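# Fold a napkin diagonally into a flat triangle

## Task

Bring one corner of the napkin over onto the opposite corner so it becomes a flat, low triangle. The three points must be fully spread, the doubled layer must lie flat on the side away from the crease, the corners must line up to within about a thumb's width, and the whole cloth must rest on the table without touching either arm base or its mounting parts. You may lower the carried corner into place or let it drop, but the napkin must never slip out of a gripper while that gripper is moving sideways fast enough to throw it, even if the other gripper then catches it. The fold must stay in place with no help from the robot. Once everything has settled, both arms and their hands must be up in the air and touching nothing for the final second.

## Robot and tools

Robot: two arms, left_arm and right_arm, each with six joints and a parallel gripper. In every row and in every per-joint list in a result, each arm's joints come in this order: shoulder, elbow, waist, wrist pitch, wrist yaw, wrist roll. Use only this order. Stated ranges in radians: waist -2.618 to 3.054, shoulder 0.000 to 3.142, elbow 0.000 to 3.142, wrist pitch -1.571 to 1.571, wrist yaw -1.571 to 1.571, wrist roll -2.094 to 2.094. The true limit of a joint can be up to 0.036 rad off the stated value.

Frame: there is one scene frame. Its origin is on the tabletop midway between the arms, +x points out over the table, +z points up, and left_arm sits on the +y side. The names left and right do not correspond to sides of an image. The gripper's fingers point along its own +z and close along its own y. end_effector_position is the point between the finger pads, roughly 1 cm behind the tips. Reported positions are in metres, orientation is quaternion wxyz, and accuracy drops at long reach.

The row: a single flat list of 14 numbers, each in [-1, 1], always covering both arms. The first seven are left_arm's six joint values and then its opening, and the last seven are the same for right_arm. The joint values are scaled displacements (offsets), not poses. 1.0 corresponds to 1.202 rad for the waist, 1.258 for the shoulder, 1.238 for the elbow, 2.073 for wrist pitch, and 2.022 for wrist yaw and for wrist roll. The opening is absolute: +1 fully open, -1 closed. Away from the ends, the fingers go to the spot where grip_measured would read the value you give.

execute_actions(actions): a list of actions. Each action is a table of up to 15 rows, and each row lasts one control step of 1/30 s. If a table has fewer rows, its last row repeats until 15 steps are done. In every row, the displacements are counted from the joint angles at the start of that action, not from the row before it. For the first action of a call, the reference is the latest angles reported in this scene. An action is rejected for both arms if it would push any joint more than 0.036 rad beyond its range. If the first action fails that check, or any action is malformed, the whole call does nothing. A joint sent beyond its real end stops there, and the result then reports "joint sent to its limit". If that line is absent, you cannot conclude there is more travel. Sending an empty list just returns the current state and images.

move(target, speed, blocking): target is one 14-number row, with offsets taken from the Joint positions in the latest result that shows them. All joints interpolate together toward it, so the hands follow curved paths. The path takes 0.5 to 10 s and is cut off at 10 s. speed is in rad/s (0.01 to 2, default 0.5) and applies to the joint with the longest way to travel. The finger values are sent at the very beginning. Moves ignore obstacles and the other arm, and faster or deeper contact presses harder. The move: line reports how it ended (done, off_target, moving, held, fault), limits=held or none, and the joint farthest from its target on each arm. With blocking=false you get a reply after 0.5 s. Until some result shows the move has ended, execute_actions and move are refused, so call wait or stop first.

wait(seconds, 0 to 10): lets time pass while the last command holds, and returns early if a move finishes. stop(): brings a running move to rest, which needs some room, more so at speed. The fingers are not stopped. zoom_image(camera, region): region is [x0, y0, x1, y1] in pixels, at most 504x504, on cam_high, cam_low, cam_left_wrist or cam_right_wrist. All cameras produce 504x504 images. finished_scene(scene): pass the number of the current scene. It is final.

Results: the state line gives each gripper's pose. Joint positions and Joint velocities have one block per arm, with joints in the order above followed by the finger gap in metres (0.094 when fully open). grip_measured uses the same scale as the opening you command, and each gripper reads off by up to about 1 mm. Joint targets shows what the joints are currently being driven toward. "joint command not followed" means a clearance check changed or blocked some joint targets. Torques include an offset and noise. FAULT and MOTOR HOT lines report stops and heat.

Motion limits: on each step a joint target can lead the measured angle by at most 0.202 rad (waist), 0.258 (shoulder), 0.238 (elbow), 0.573 (wrist pitch), or 0.522 (yaw, roll). Targets that would carry the gripper more than 70 mm from where it is are scaled back. Large changes therefore take several actions, and anything left unfinished must be commanded again. Arms can sag when given zero displacements. To hold a pose, send the correction back to the desired angles in your first call, and push that aim further whenever a joint still falls short. The robot keeps its last command while you think.

Gripping: to hold the cloth, command about 0.03 below grip_measured. A smaller margin gives a lighter grip. A napkin is thin, so expect a weaker hold. Pad force can reach 50 to 62 N and briefly more on first contact.

Avoid: releasing the cloth, or letting it slip, while a hand moves sideways quickly. Also avoid dragging the napkin onto an arm base or mount, and hard presses into the table. Do not let the arms collide or push on each other, since that can end the scene. Holding loads heats motors: at 90 °C that arm is stopped for 10 s, and at 100 °C it goes limp and falls. Finish by opening the grippers, lifting both arms clear of everything, and letting the scene settle.

Each tool is called after "Emit:" as name(argument=value, ...) on one line, values as JSON.

## Session

Emit:
execute_actions(actions=[])

Scene clock: 0.00 s.
left_arm: end_effector_position=(+0.3538, +0.3678, +0.4057) grip_measured=+1.000 end_effector_quat_wxyz=(+0.705, +0.007, +0.710, +0.001) | right_arm: end_effector_position=(+0.4202, +0.0073, +0.1423) grip_measured=-0.974 end_effector_quat_wxyz=(+0.301, -0.299, +0.900, +0.101)
Joint names: [shoulder, elbow, waist, wrist pitch, wrist yaw, wrist roll]
Joint positions: left_arm=[ 1.036  1.043  0.003 -0.014 -0.004  0.01   0.094] | right_arm=[ 1.787  1.406  0.546 -0.544 -0.036 -0.045  0.001]
Joint velocities: left_arm=[-0.012  0.002 -0.002 -0.051 -0.022 -0.037  0.   ] | right_arm=[-0.002 -0.007  0.017 -0.007 -0.022  0.007  0.   ]
Joint torques (N m, as the arm reports them, + toward a larger angle): no reading
Motor temperatures (°C, as the motors report them): left_arm=[28 26 26 27 27 28] | right_arm=[27 27 30 28 28 27]
Joint targets: left_arm=[1.027 1.057 0.003 -0.003 -0.004 0.008] | right_arm=[1.770 1.420 0.546 -0.534 -0.039 -0.044]

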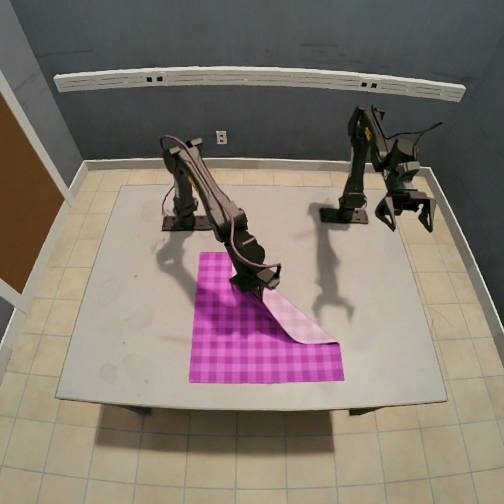

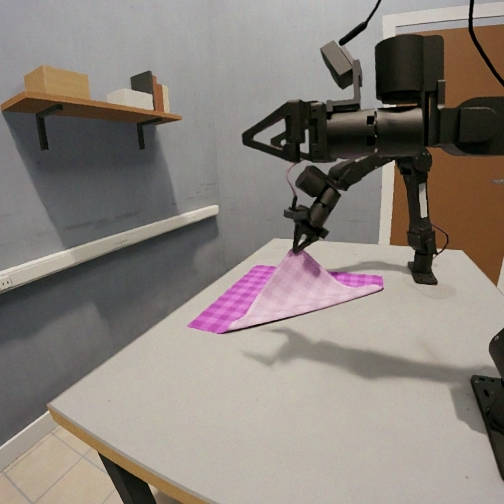

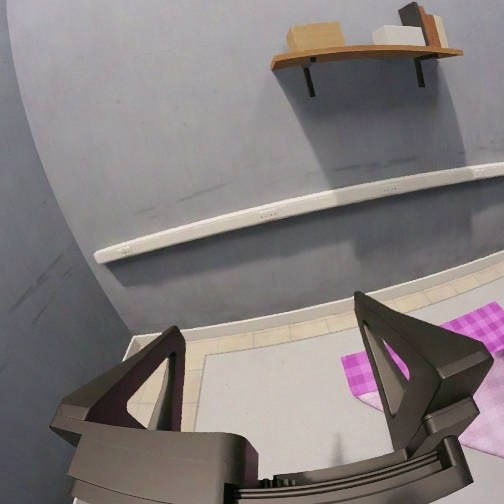

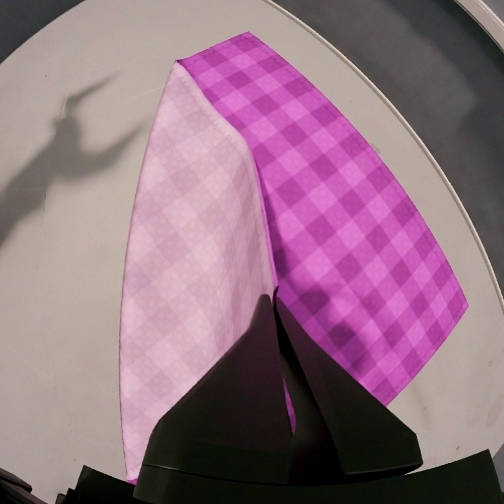

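Emit:
move(target=[0,0,0,0,0,0,1, 0.16,0.27,-0.2,0,0,0,-1], speed=0.25)

Scene clock: 5.80 s.
left_arm: end_effector_position=(+0.3538, +0.3678, +0.4054) grip_measured=+1.000 end_effector_quat_wxyz=(+0.704, +0.007, +0.710, +0.001) | right_arm: end_effector_position=(+0.5395, -0.0688, +0.1648) grip_measured=-0.974 end_effector_quat_wxyz=(+0.355, -0.188, +0.913, +0.071)
Joint names: [shoulder, elbow, waist, wrist pitch, wrist yaw, wrist roll]
Joint positions: left_arm=[ 1.036  1.043  0.003 -0.015 -0.004  0.01   0.094] | right_arm=[ 1.99   1.705  0.308 -0.546 -0.036 -0.045  0.001]
Joint velocities: left_arm=[ 0.017  0.012  0.017 -0.007  0.037  0.081  0.   ] | right_arm=[-0.002 -0.002  0.007  0.11  -0.037 -0.022  0.001]
Joint torques (N m, as the arm reports them, + toward a larger angle): left_arm=[-2.3   6.52 -0.03  1.59 -0.01 -0.01] | right_arm=[-11.04  11.85  -0.15   1.56  -0.01  -0.02]
Motor temperatures (°C, as the motors report them): left_arm=[28 27 26 29 27 28] | right_arm=[29 29 30 29 28 27]
Joint targets: left_arm=[1.036 1.043 0.003 -0.014 -0.004 0.010] | right_arm=[1.989 1.740 0.306 -0.544 -0.036 -0.045]
move: off_target (right_arm); limits=none; left_arm: farthest joint: the wrist pitch, 0.001 radians from its target (0.000 radians at the start); right_arm: farthest joint: the elbow, 0.036 radians from its target (0.335 radians at the start)

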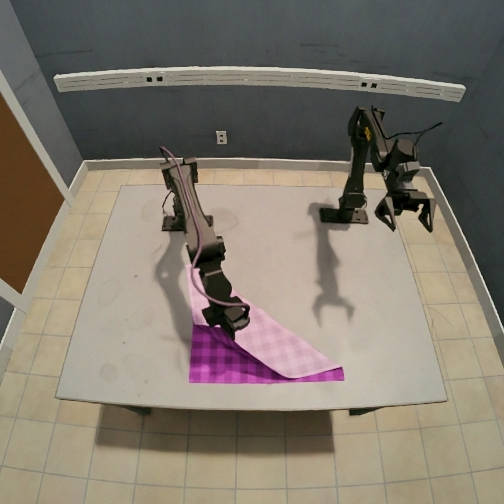

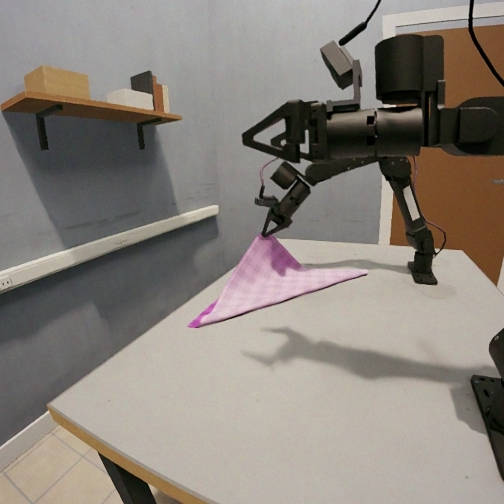

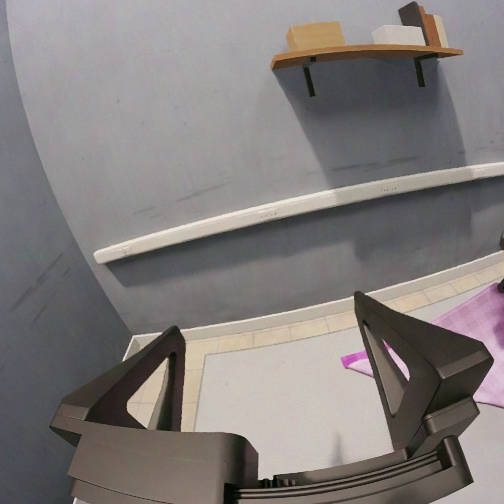

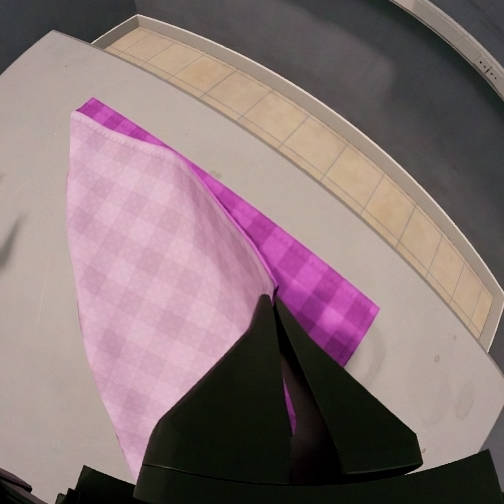

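Emit:
move(target=[0,0,0,0,0,0,1, 0.14,0.12,-0.17,0,0,0,-1], speed=0.2)

Scene clock: 8.07 s.
left_arm: end_effector_position=(+0.3538, +0.3678, +0.4051) grip_measured=+1.000 end_effector_quat_wxyz=(+0.704, +0.007, +0.710, +0.001) | right_arm: end_effector_position=(+0.5945, -0.1728, +0.1107) grip_measured=-0.974 end_effector_quat_wxyz=(+0.325, -0.094, +0.940, +0.032)
Joint names: [shoulder, elbow, waist, wrist pitch, wrist yaw, wrist roll]
Joint positions: left_arm=[ 1.036  1.043  0.003 -0.016 -0.004  0.01   0.094] | right_arm=[ 2.175  1.816  0.104 -0.547 -0.035 -0.045  0.001]
Joint velocities: left_arm=[ 0.002  0.002 -0.012 -0.007 -0.081  0.022  0.   ] | right_arm=[ 0.002 -0.002 -0.017  0.007  0.007 -0.022 -0.   ]
Joint torques (N m, as the arm reports them, + toward a larger angle): left_arm=[-2.18  6.46 -0.08  1.59  0.01  0.01] | right_arm=[-12.95  11.9    0.04   1.46  -0.01  -0.02]
Motor temperatures (°C, as the motors report them): left_arm=[28 27 26 29 27 28] | right_arm=[30 29 30 29 28 27]
Joint targets: left_arm=[1.036 1.043 0.003 -0.015 -0.004 0.010] | right_arm=[2.166 1.853 0.104 -0.546 -0.036 -0.045]
move: off_target (right_arm); limits=none; left_arm: farthest joint: the wrist pitch, 0.001 radians from its target (0.000 radians at the start); right_arm: farthest joint: the elbow, 0.038 radians from its target (0.149 radians at the start)

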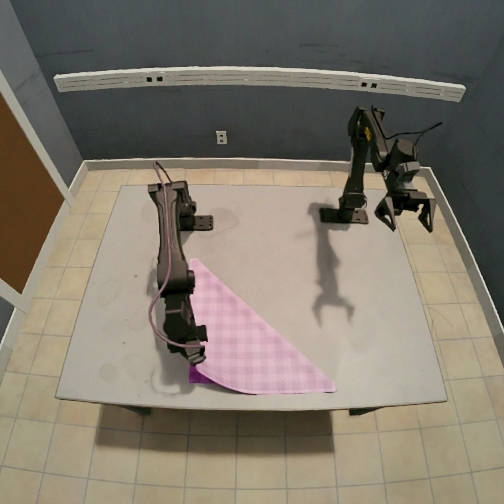

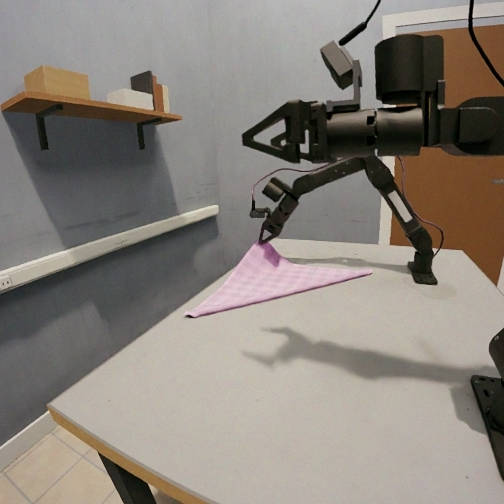

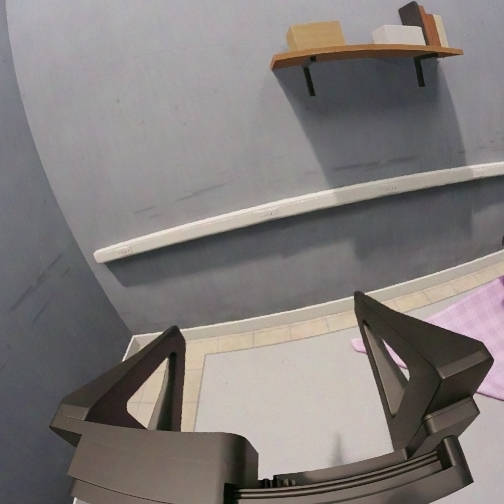

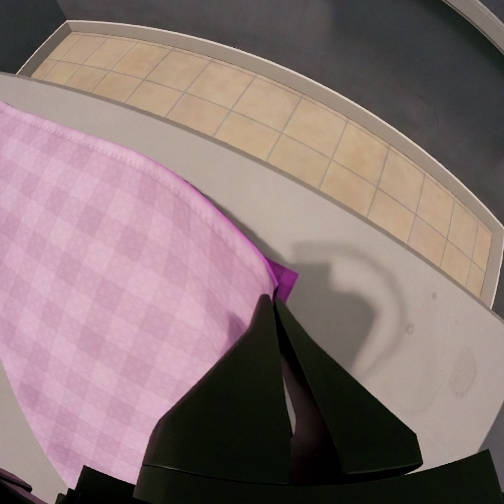

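Emit:
move(target=[0,0,0,0,0,0,1, 0.13,0.10,0,0,0,0,-1], speed=0.15)

Emit:
zoom_image(camera="cam_high", region=[140, 230, 360, 420])

Scene clock: 11.20 s.
left_arm: end_effector_position=(+0.3538, +0.3678, +0.4048) grip_measured=+1.000 end_effector_quat_wxyz=(+0.703, +0.007, +0.711, +0.001) | right_arm: end_effector_position=(+0.6088, -0.1708, +0.0489) grip_measured=-0.974 end_effector_quat_wxyz=(+0.285, -0.095, +0.953, +0.031)
Joint names: [shoulder, elbow, waist, wrist pitch, wrist yaw, wrist roll]
Joint positions: left_arm=[ 1.036  1.043  0.003 -0.017 -0.004  0.01   0.094] | right_arm=[ 2.346  1.904  0.104 -0.548 -0.035 -0.045  0.001]
Joint velocities: left_arm=[ 0.012  0.012 -0.002 -0.007 -0.022 -0.051  0.   ] | right_arm=[ 0.002 -0.002  0.002  0.066  0.022 -0.037 -0.001]
Joint torques (N m, as the arm reports them, + toward a larger angle): left_arm=[-2.21  6.44 -0.01  1.62  0.    0.01] | right_arm=[-14.06  11.57   0.03   1.33   0.    -0.02]
Motor temperatures (°C, as the motors report them): left_arm=[28 28 26 30 27 28] | right_arm=[31 30 30 30 28 27]
Joint targets: left_arm=[1.036 1.043 0.003 -0.016 -0.004 0.010] | right_arm=[2.338 1.940 0.104 -0.547 -0.035 -0.045]
move: off_target (right_arm); limits=none; left_arm: farthest joint: the wrist pitch, 0.001 radians from its target (0.000 radians at the start); right_arm: farthest joint: the elbow, 0.036 radians from its target (0.124 radians at the start)

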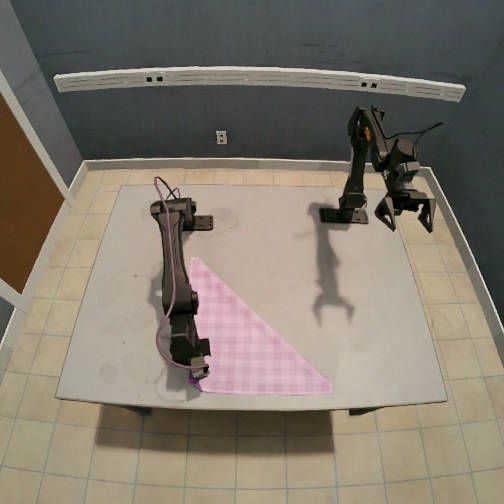

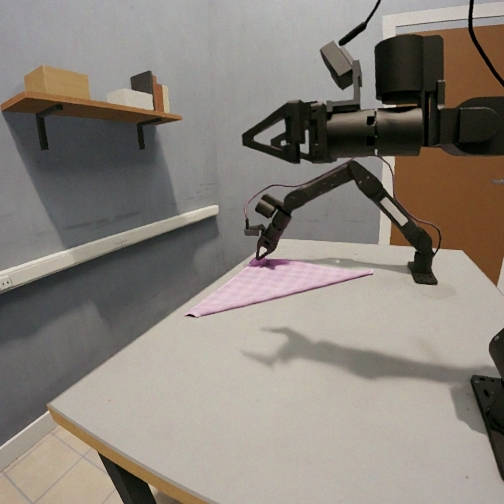

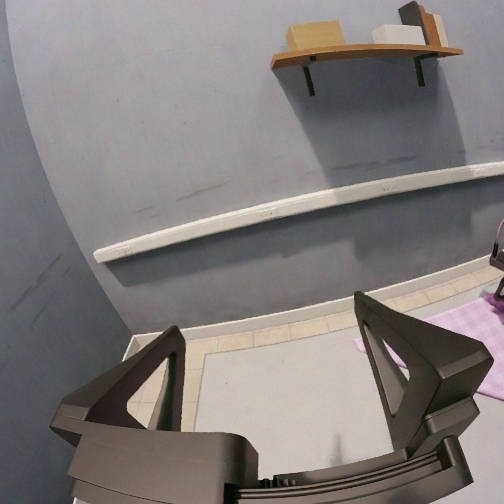

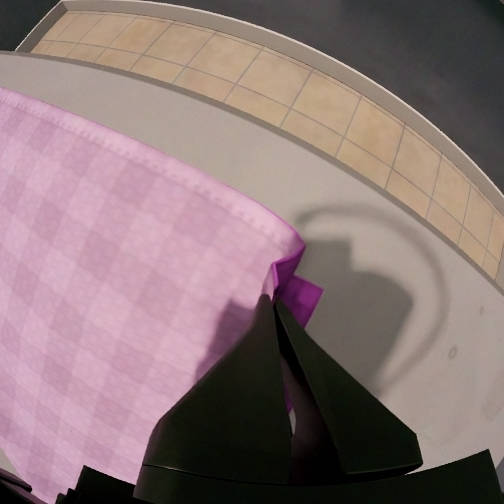

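Region (140, 230, 360, 420) of cam_high's 504x504 image, scaled by 2.291, with more detail than that image has; it fills the top 435 rows of this view, and the rest is white.

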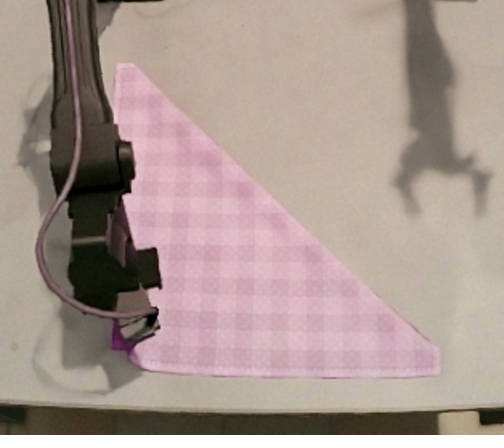

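Emit:
move(target=[0,0,0,0,0,0,1, -0.60,-0.28,0.49,0,0,0,-1], speed=0.35)

Scene clock: 16.17 s.
left_arm: end_effector_position=(+0.3538, +0.3678, +0.4045) grip_measured=+1.000 end_effector_quat_wxyz=(+0.703, +0.007, +0.711, +0.001) | right_arm: end_effector_position=(+0.3844, +0.0664, +0.2892) grip_measured=-0.974 end_effector_quat_wxyz=(+0.434, -0.341, +0.816, +0.170)
Joint names: [shoulder, elbow, waist, wrist pitch, wrist yaw, wrist roll]
Joint positions: left_arm=[ 1.036  1.043  0.003 -0.018 -0.004  0.01   0.094] | right_arm=[ 1.615  1.564  0.691 -0.55  -0.033 -0.045  0.001]
Joint velocities: left_arm=[-0.012 -0.007  0.002 -0.007 -0.007  0.022  0.   ] | right_arm=[ 0.007 -0.007  0.007  0.007  0.081  0.051  0.001]
Joint torques (N m, as the arm reports them, + toward a larger angle): left_arm=[-2.24  6.42  0.03  1.61  0.    0.02] | right_arm=[-9.43  8.32  0.26  1.82 -0.01 -0.02]
Motor temperatures (°C, as the motors report them): left_arm=[28 28 26 31 27 28] | right_arm=[33 30 30 30 28 27]
Joint targets: left_arm=[1.036 1.043 0.003 -0.017 -0.004 0.010] | right_arm=[1.591 1.557 0.693 -0.548 -0.035 -0.045]
move: off_target (right_arm); limits=none; left_arm: farthest joint: the wrist pitch, 0.001 radians from its target (0.000 radians at the start); right_arm: farthest joint: the shoulder, 0.024 radians from its target (0.755 radians at the start)

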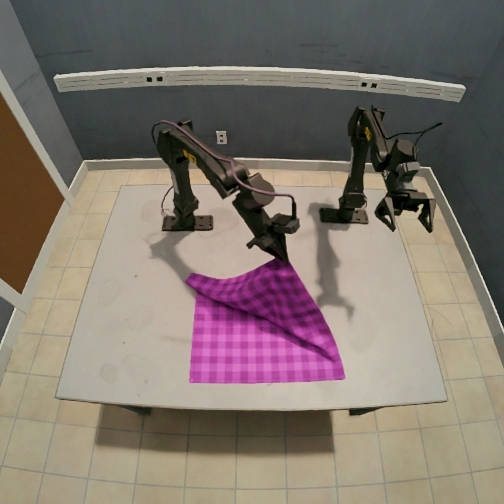

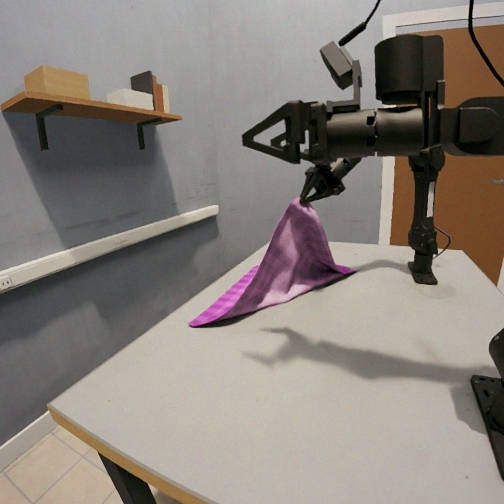

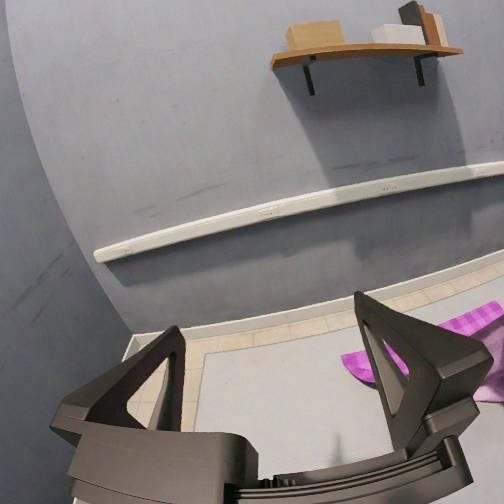

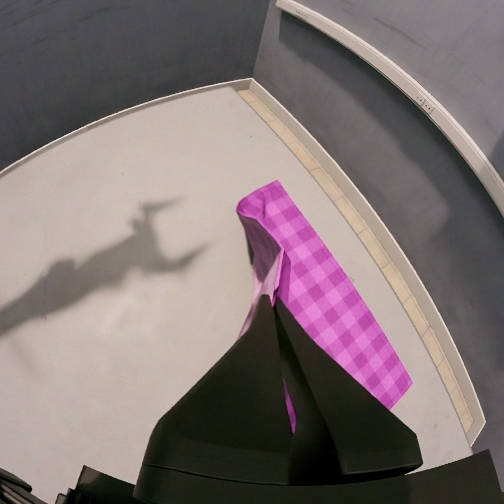

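Emit:
move(target=[0,0,0,0,0,0,1, -0.11,-0.30,0.28,0,0,0,-1], speed=0.3)

Scene clock: 18.87 s.
left_arm: end_effector_position=(+0.3538, +0.3678, +0.4043) grip_measured=+1.000 end_effector_quat_wxyz=(+0.703, +0.007, +0.712, +0.001) | right_arm: end_effector_position=(+0.2248, +0.1050, +0.1726) grip_measured=-0.974 end_effector_quat_wxyz=(+0.292, -0.498, +0.796, +0.180)
Joint names: [shoulder, elbow, waist, wrist pitch, wrist yaw, wrist roll]
Joint positions: left_arm=[ 1.036  1.043  0.003 -0.019 -0.004  0.01   0.094] | right_arm=[ 1.512  1.194  1.023 -0.553 -0.032 -0.045  0.001]
Joint velocities: left_arm=[-0.042  0.012 -0.022 -0.007  0.037 -0.037  0.   ] | right_arm=[-0.002 -0.022  0.012 -0.037 -0.037 -0.007  0.   ]
Joint torques (N m, as the arm reports them, + toward a larger angle): left_arm=[-2.23  6.43 -0.05  1.6   0.01  0.03] | right_arm=[-9.15  8.67  0.41  1.53  0.   -0.02]
Motor temperatures (°C, as the motors report them): left_arm=[28 28 26 31 27 28] | right_arm=[33 30 30 31 28 27]
Joint targets: left_arm=[1.036 1.043 0.003 -0.018 -0.004 0.010] | right_arm=[1.477 1.193 1.027 -0.550 -0.033 -0.045]
move: off_target (right_arm); limits=none; left_arm: farthest joint: the wrist pitch, 0.001 radians from its target (0.000 radians at the start); right_arm: farthest joint: the shoulder, 0.035 radians from its target (0.139 radians at the start)

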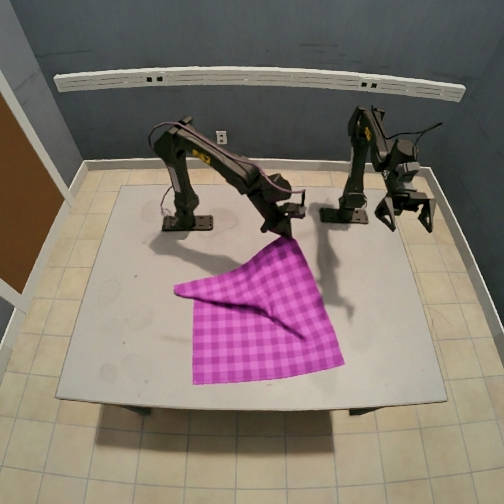

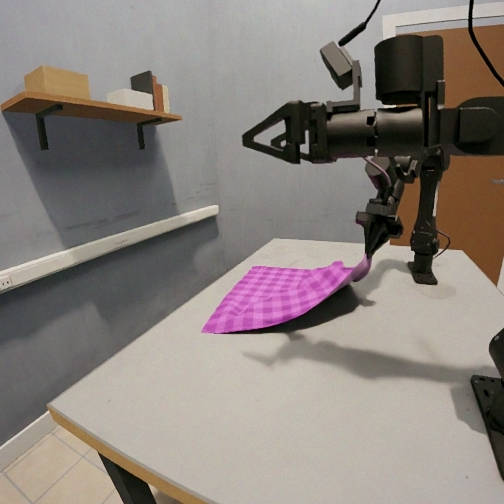

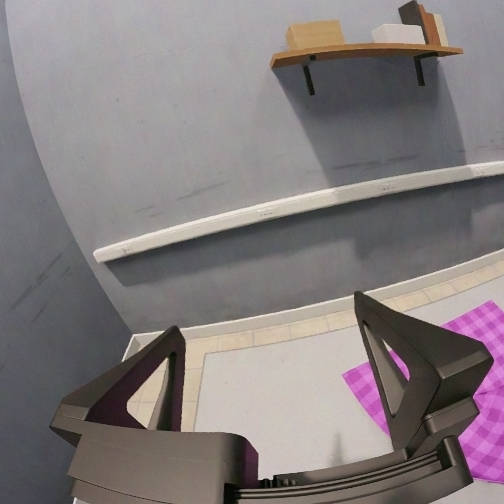

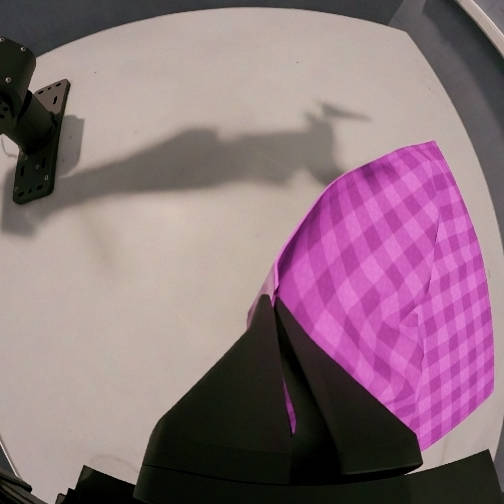

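Emit:
move(target=[0,0,0,0,0,0,1, 0.39,0.27,0.15,0,0,0,-1], speed=0.3)

Scene clock: 21.87 s.
left_arm: end_effector_position=(+0.3538, +0.3678, +0.4040) grip_measured=+1.000 end_effector_quat_wxyz=(+0.702, +0.007, +0.712, +0.001) | right_arm: end_effector_position=(+0.1834, +0.2069, +0.0700) grip_measured=-0.974 end_effector_quat_wxyz=(+0.195, -0.583, +0.774, +0.151)
Joint names: [shoulder, elbow, waist, wrist pitch, wrist yaw, wrist roll]
Joint positions: left_arm=[ 1.036  1.043  0.003 -0.02  -0.004  0.01   0.094] | right_arm=[ 2.01   1.492  1.198 -0.554 -0.032 -0.045  0.001]
Joint velocities: left_arm=[-0.012  0.012  0.007 -0.007  0.022  0.022  0.   ] | right_arm=[-0.012 -0.022 -0.017 -0.022  0.095 -0.051 -0.   ]
Joint torques (N m, as the arm reports them, + toward a larger angle): left_arm=[-2.27  6.42  0.03  1.63  0.01  0.01] | right_arm=[-11.2   11.43   0.55   1.22   0.    -0.02]
Motor temperatures (°C, as the motors report them): left_arm=[28 28 26 31 27 28] | right_arm=[33 30 30 31 28 27]
Joint targets: left_arm=[1.036 1.043 0.003 -0.019 -0.004 0.010] | right_arm=[2.003 1.528 1.203 -0.553 -0.032 -0.045]
move: off_target (right_arm); limits=none; left_arm: farthest joint: the wrist pitch, 0.001 radians from its target (0.000 radians at the start); right_arm: farthest joint: the elbow, 0.036 radians from its target (0.334 radians at the start)

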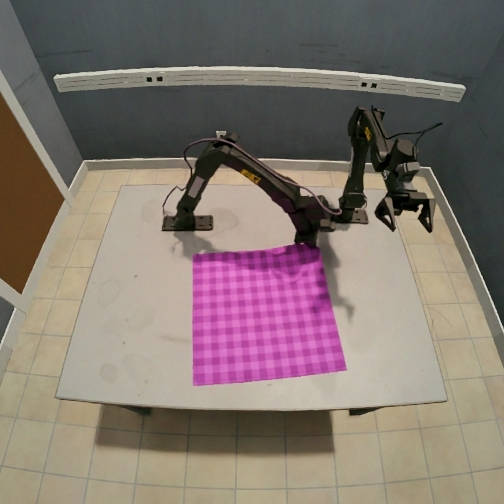

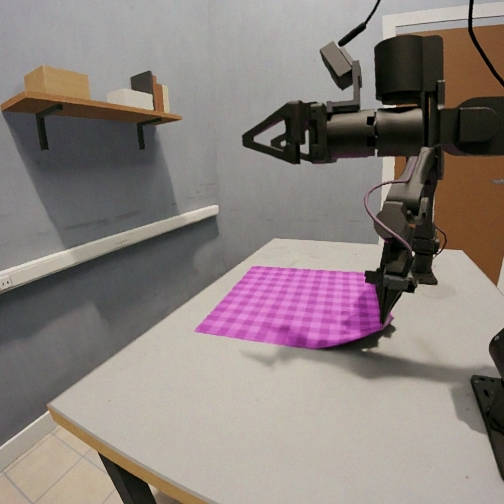

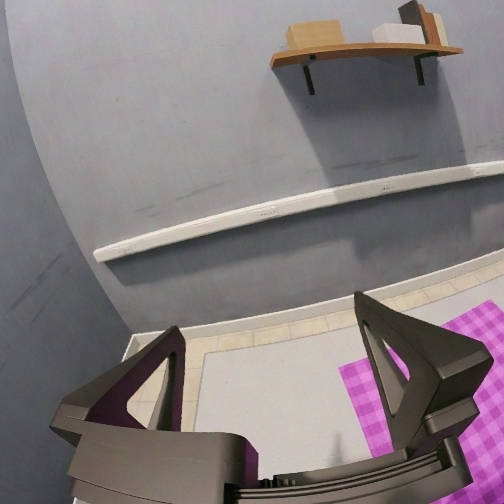

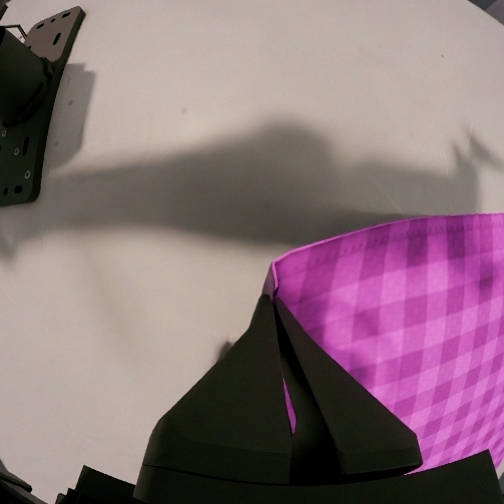

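Emit:
move(target=[0,0,0,0,0,0,1, -0.16,-0.06,-0.54,0,0,0,-1], speed=0.3)

Scene clock: 25.17 s.
left_arm: end_effector_position=(+0.3538, +0.3678, +0.4037) grip_measured=+1.000 end_effector_quat_wxyz=(+0.702, +0.007, +0.712, +0.001) | right_arm: end_effector_position=(+0.4226, +0.0093, +0.1226) grip_measured=-0.974 end_effector_quat_wxyz=(+0.280, -0.302, +0.907, +0.093)
Joint names: [shoulder, elbow, waist, wrist pitch, wrist yaw, wrist roll]
Joint positions: left_arm=[ 1.036  1.043  0.003 -0.022 -0.004  0.01   0.094] | right_arm=[ 1.843  1.423  0.549 -0.554 -0.03  -0.045  0.001]
Joint velocities: left_arm=[ 0.002 -0.012 -0.002 -0.007  0.007 -0.037  0.   ] | right_arm=[ 0.012  0.012 -0.017  0.081  0.022 -0.037  0.   ]
Joint torques (N m, as the arm reports them, + toward a larger angle): left_arm=[-2.29  6.49  0.02  1.6   0.   -0.02] | right_arm=[-11.92   8.06  -0.01   1.35  -0.01  -0.02]
Motor temperatures (°C, as the motors report them): left_arm=[28 28 26 31 27 28] | right_arm=[34 30 30 31 28 27]
Joint targets: left_arm=[1.036 1.043 0.003 -0.020 -0.004 0.010] | right_arm=[1.809 1.418 0.549 -0.554 -0.032 -0.045]
move: off_target (right_arm); limits=none; left_arm: farthest joint: the wrist pitch, 0.002 radians from its target (0.000 radians at the start); right_arm: farthest joint: the shoulder, 0.034 radians from its target (0.201 radians at the start)

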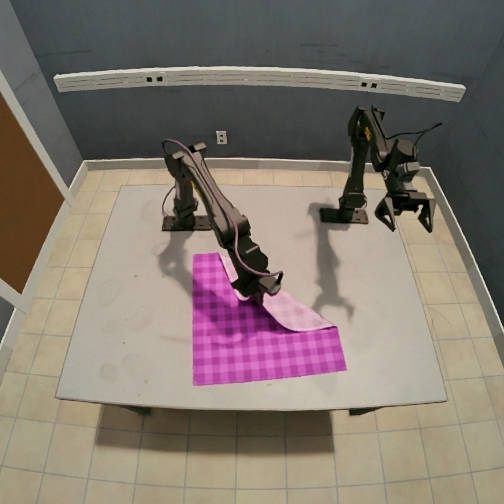

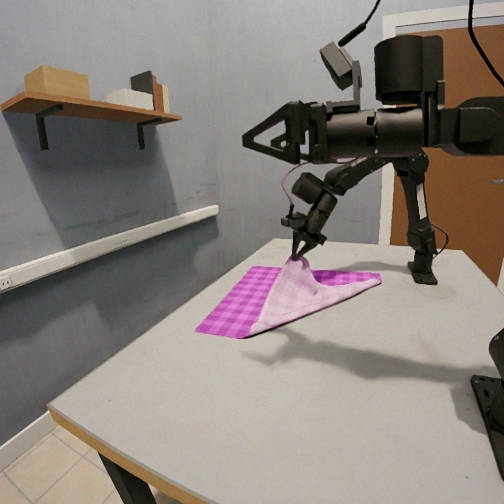

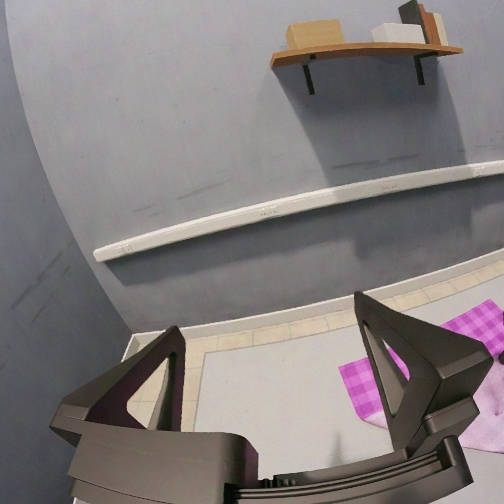

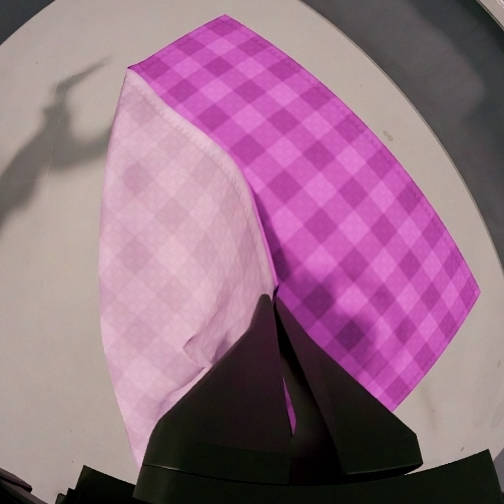

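Emit:
move(target=[0,0,0,0,0,0,1, 0.215,0.225,-0.25,0,0,0,-1], speed=0.2)

Emit:
zoom_image(camera="cam_high", region=[140, 230, 360, 420])

Scene clock: 28.43 s.
left_arm: end_effector_position=(+0.3538, +0.3678, +0.4033) grip_measured=+1.000 end_effector_quat_wxyz=(+0.701, +0.007, +0.713, +0.001) | right_arm: end_effector_position=(+0.5405, -0.1031, +0.0813) grip_measured=-0.974 end_effector_quat_wxyz=(+0.275, -0.163, +0.946, +0.048)
Joint names: [shoulder, elbow, waist, wrist pitch, wrist yaw, wrist roll]
Joint positions: left_arm=[ 1.036  1.043  0.003 -0.023 -0.004  0.01   0.094] | right_arm=[ 2.118  1.666  0.249 -0.555 -0.03  -0.045  0.001]
Joint velocities: left_arm=[-0.012  0.012 -0.012  0.125  0.007 -0.037  0.   ] | right_arm=[-0.007 -0.002 -0.002  0.081 -0.022  0.022 -0.001]
Joint torques (N m, as the arm reports them, + toward a larger angle): left_arm=[-2.3   6.43 -0.01  1.61 -0.01 -0.01] | right_arm=[-12.05  11.52  -0.07   1.31   0.01  -0.02]
Motor temperatures (°C, as the motors report them): left_arm=[28 29 26 32 27 28] | right_arm=[34 30 30 31 28 27]
Joint targets: left_arm=[1.036 1.043 0.003 -0.022 -0.004 0.010] | right_arm=[2.113 1.702 0.248 -0.554 -0.030 -0.045]
move: off_target (right_arm); limits=none; left_arm: farthest joint: the wrist pitch, 0.001 radians from its target (0.000 radians at the start); right_arm: farthest joint: the elbow, 0.035 radians from its target (0.278 radians at the start)

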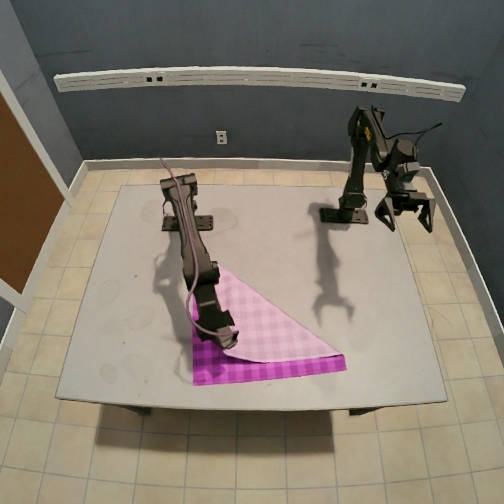

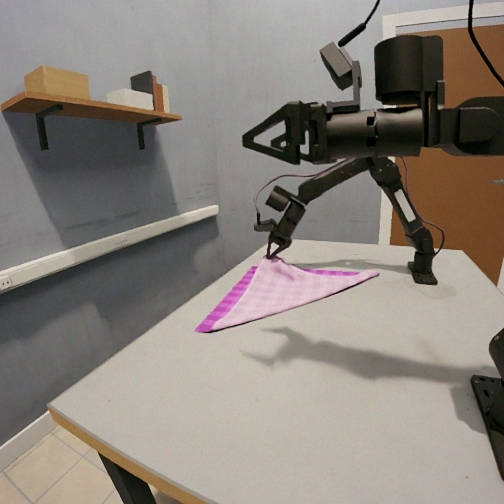

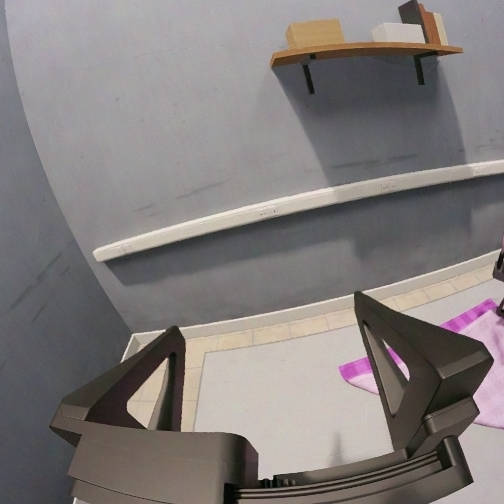

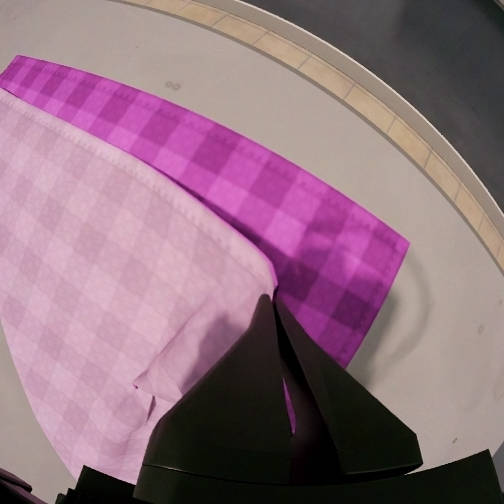

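Region (140, 230, 360, 420) of cam_high's 504x504 image, scaled by 2.291, with more detail than that image has; it fills the top 435 rows of this view, and the rest is white.

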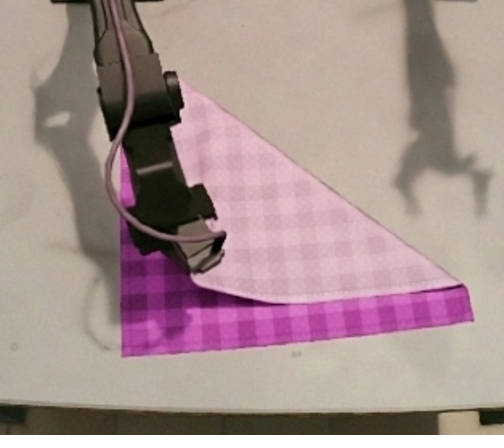

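Emit:
move(target=[0,0,0,0,0,0,1, 0.12,0.155,-0.065,0,0,0,-1], speed=0.15)

Emit:
zoom_image(camera="cam_high", region=[140, 230, 360, 420])

Scene clock: 33.50 s.
left_arm: end_effector_position=(+0.3538, +0.3678, +0.4030) grip_measured=+1.000 end_effector_quat_wxyz=(+0.701, +0.007, +0.713, +0.001) | right_arm: end_effector_position=(+0.5833, -0.1333, +0.0582) grip_measured=-0.974 end_effector_quat_wxyz=(+0.277, -0.129, +0.952, +0.038)
Joint names: [shoulder, elbow, waist, wrist pitch, wrist yaw, wrist roll]
Joint positions: left_arm=[ 1.036  1.043  0.003 -0.024 -0.004  0.01   0.094] | right_arm=[ 2.272  1.823  0.177 -0.557 -0.03  -0.045  0.001]
Joint velocities: left_arm=[ 0.012  0.007 -0.017 -0.051 -0.066  0.022  0.   ] | right_arm=[-0.012  0.002  0.007 -0.007 -0.022  0.007 -0.   ]
Joint torques (N m, as the arm reports them, + toward a larger angle): left_arm=[-2.33  6.52 -0.05  1.61  0.01  0.02] | right_arm=[-13.12  11.5   -0.54   1.31   0.    -0.02]
Motor temperatures (°C, as the motors report them): left_arm=[28 29 26 32 27 28] | right_arm=[35 31 30 31 28 27]
Joint targets: left_arm=[1.036 1.043 0.003 -0.023 -0.004 0.010] | right_arm=[2.269 1.858 0.171 -0.555 -0.030 -0.045]
move: off_target (right_arm); limits=none; left_arm: farthest joint: the wrist pitch, 0.001 radians from its target (0.000 radians at the start); right_arm: farthest joint: the elbow, 0.035 radians from its target (0.191 radians at the start)

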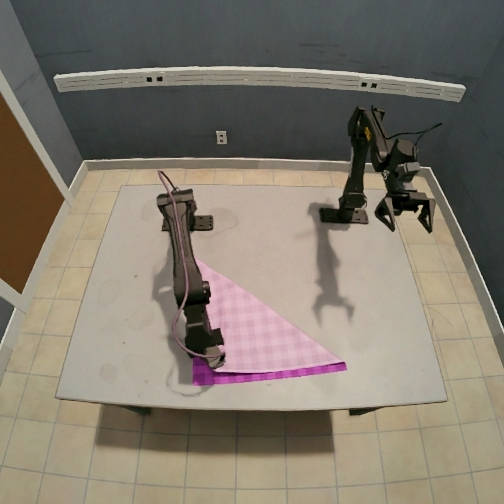

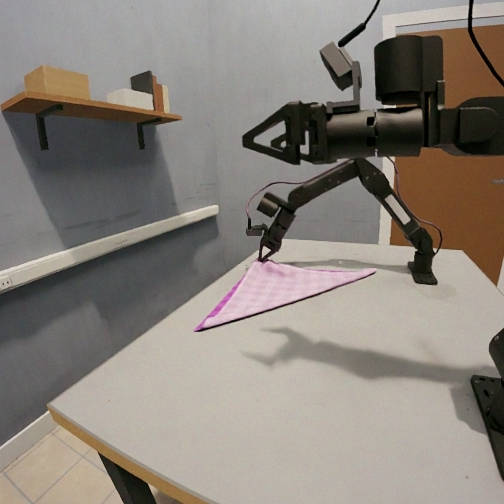

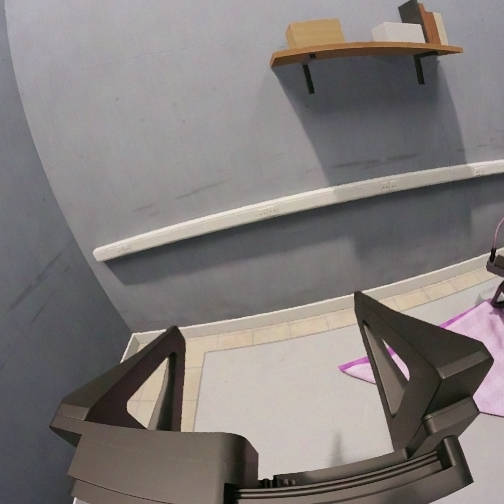

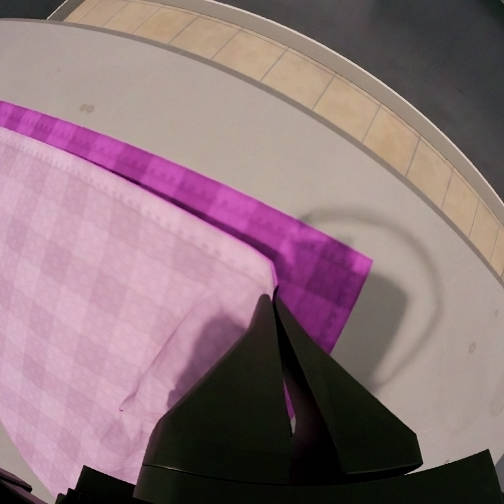

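Region (140, 230, 360, 420) of cam_high's 504x504 image, scaled by 2.291, with more detail than that image has; it fills the top 435 rows of this view, and the rest is white.

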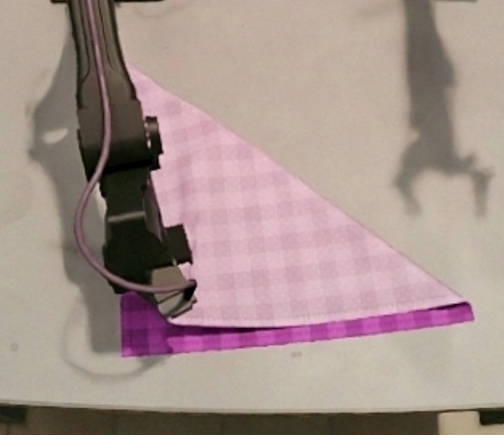

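~2.5 cm left. Go to about (0.61, -0.16, 0.045).

Emit:
move(target=[0,0,0,0,0,0,1, 0.065,0.10,-0.045,0,0,0,-1], speed=0.12)

Emit:
zoom_image(camera="cam_high", region=[140, 230, 360, 420])

Scene clock: 37.63 s.
left_arm: end_effector_position=(+0.3538, +0.3678, +0.4027) grip_measured=+1.000 end_effector_quat_wxyz=(+0.700, +0.007, +0.714, +0.001) | right_arm: end_effector_position=(+0.6057, -0.1572, +0.0433) grip_measured=-0.974 end_effector_quat_wxyz=(+0.278, -0.106, +0.954, +0.031)
Joint names: [shoulder, elbow, waist, wrist pitch, wrist yaw, wrist roll]
Joint positions: left_arm=[ 1.036  1.043  0.003 -0.025 -0.004  0.01   0.094] | right_arm=[ 2.359  1.912  0.129 -0.557 -0.03  -0.045  0.001]
Joint velocities: left_arm=[-0.002 -0.007 -0.007 -0.007 -0.037 -0.066  0.   ] | right_arm=[ 0.022 -0.002 -0.017 -0.051  0.037 -0.081  0.   ]
Joint torques (N m, as the arm reports them, + toward a larger angle): left_arm=[-2.26  6.42 -0.05  1.61  0.    0.01] | right_arm=[-13.78  11.51  -0.61   1.3    0.    -0.02]
Motor temperatures (°C, as the motors report them): left_arm=[28 29 26 32 27 28] | right_arm=[36 31 30 31 28 27]
Joint targets: left_arm=[1.036 1.043 0.003 -0.024 -0.004 0.010] | right_arm=[2.354 1.947 0.123 -0.557 -0.030 -0.045]
move: off_target (right_arm); limits=none; left_arm: farthest joint: the wrist pitch, 0.001 radians from its target (0.000 radians at the start); right_arm: farthest joint: the elbow, 0.035 radians from its target (0.124 radians at the start)

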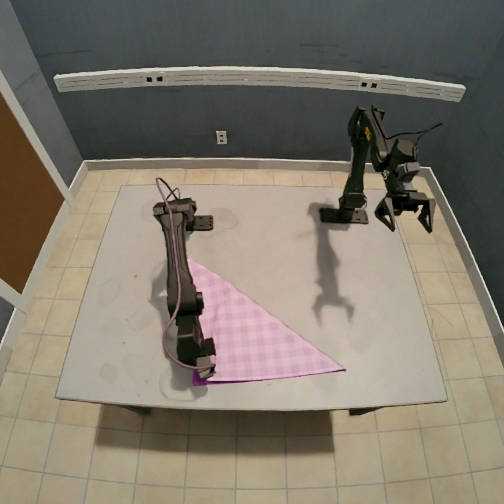

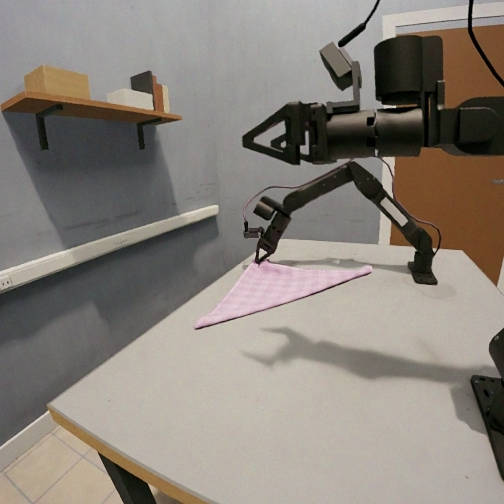

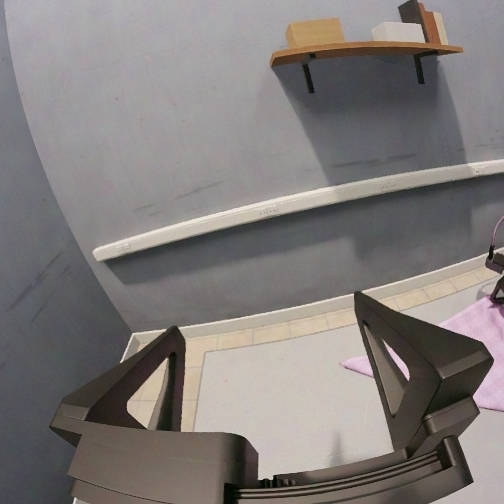

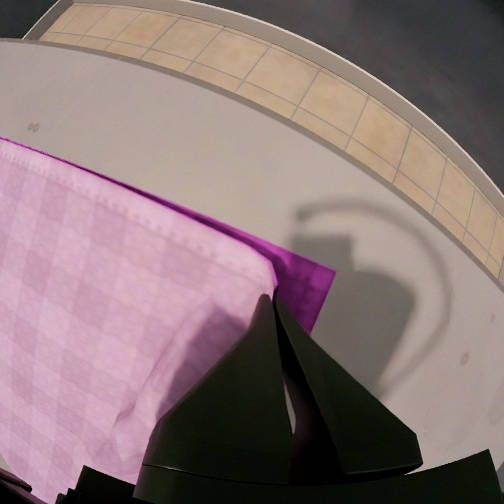

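Region (140, 230, 360, 420) of cam_high's 504x504 image, scaled by 2.291, with more detail than that image has; it fills the top 435 rows of this view, and the rest is white.

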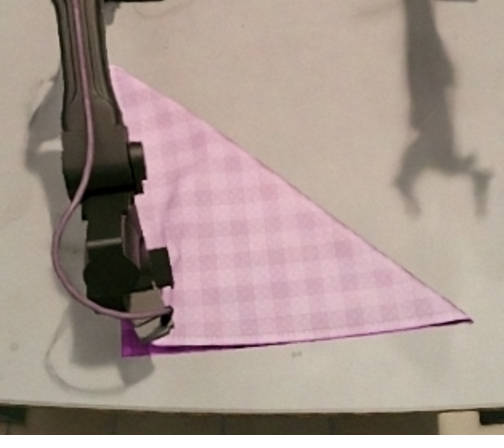

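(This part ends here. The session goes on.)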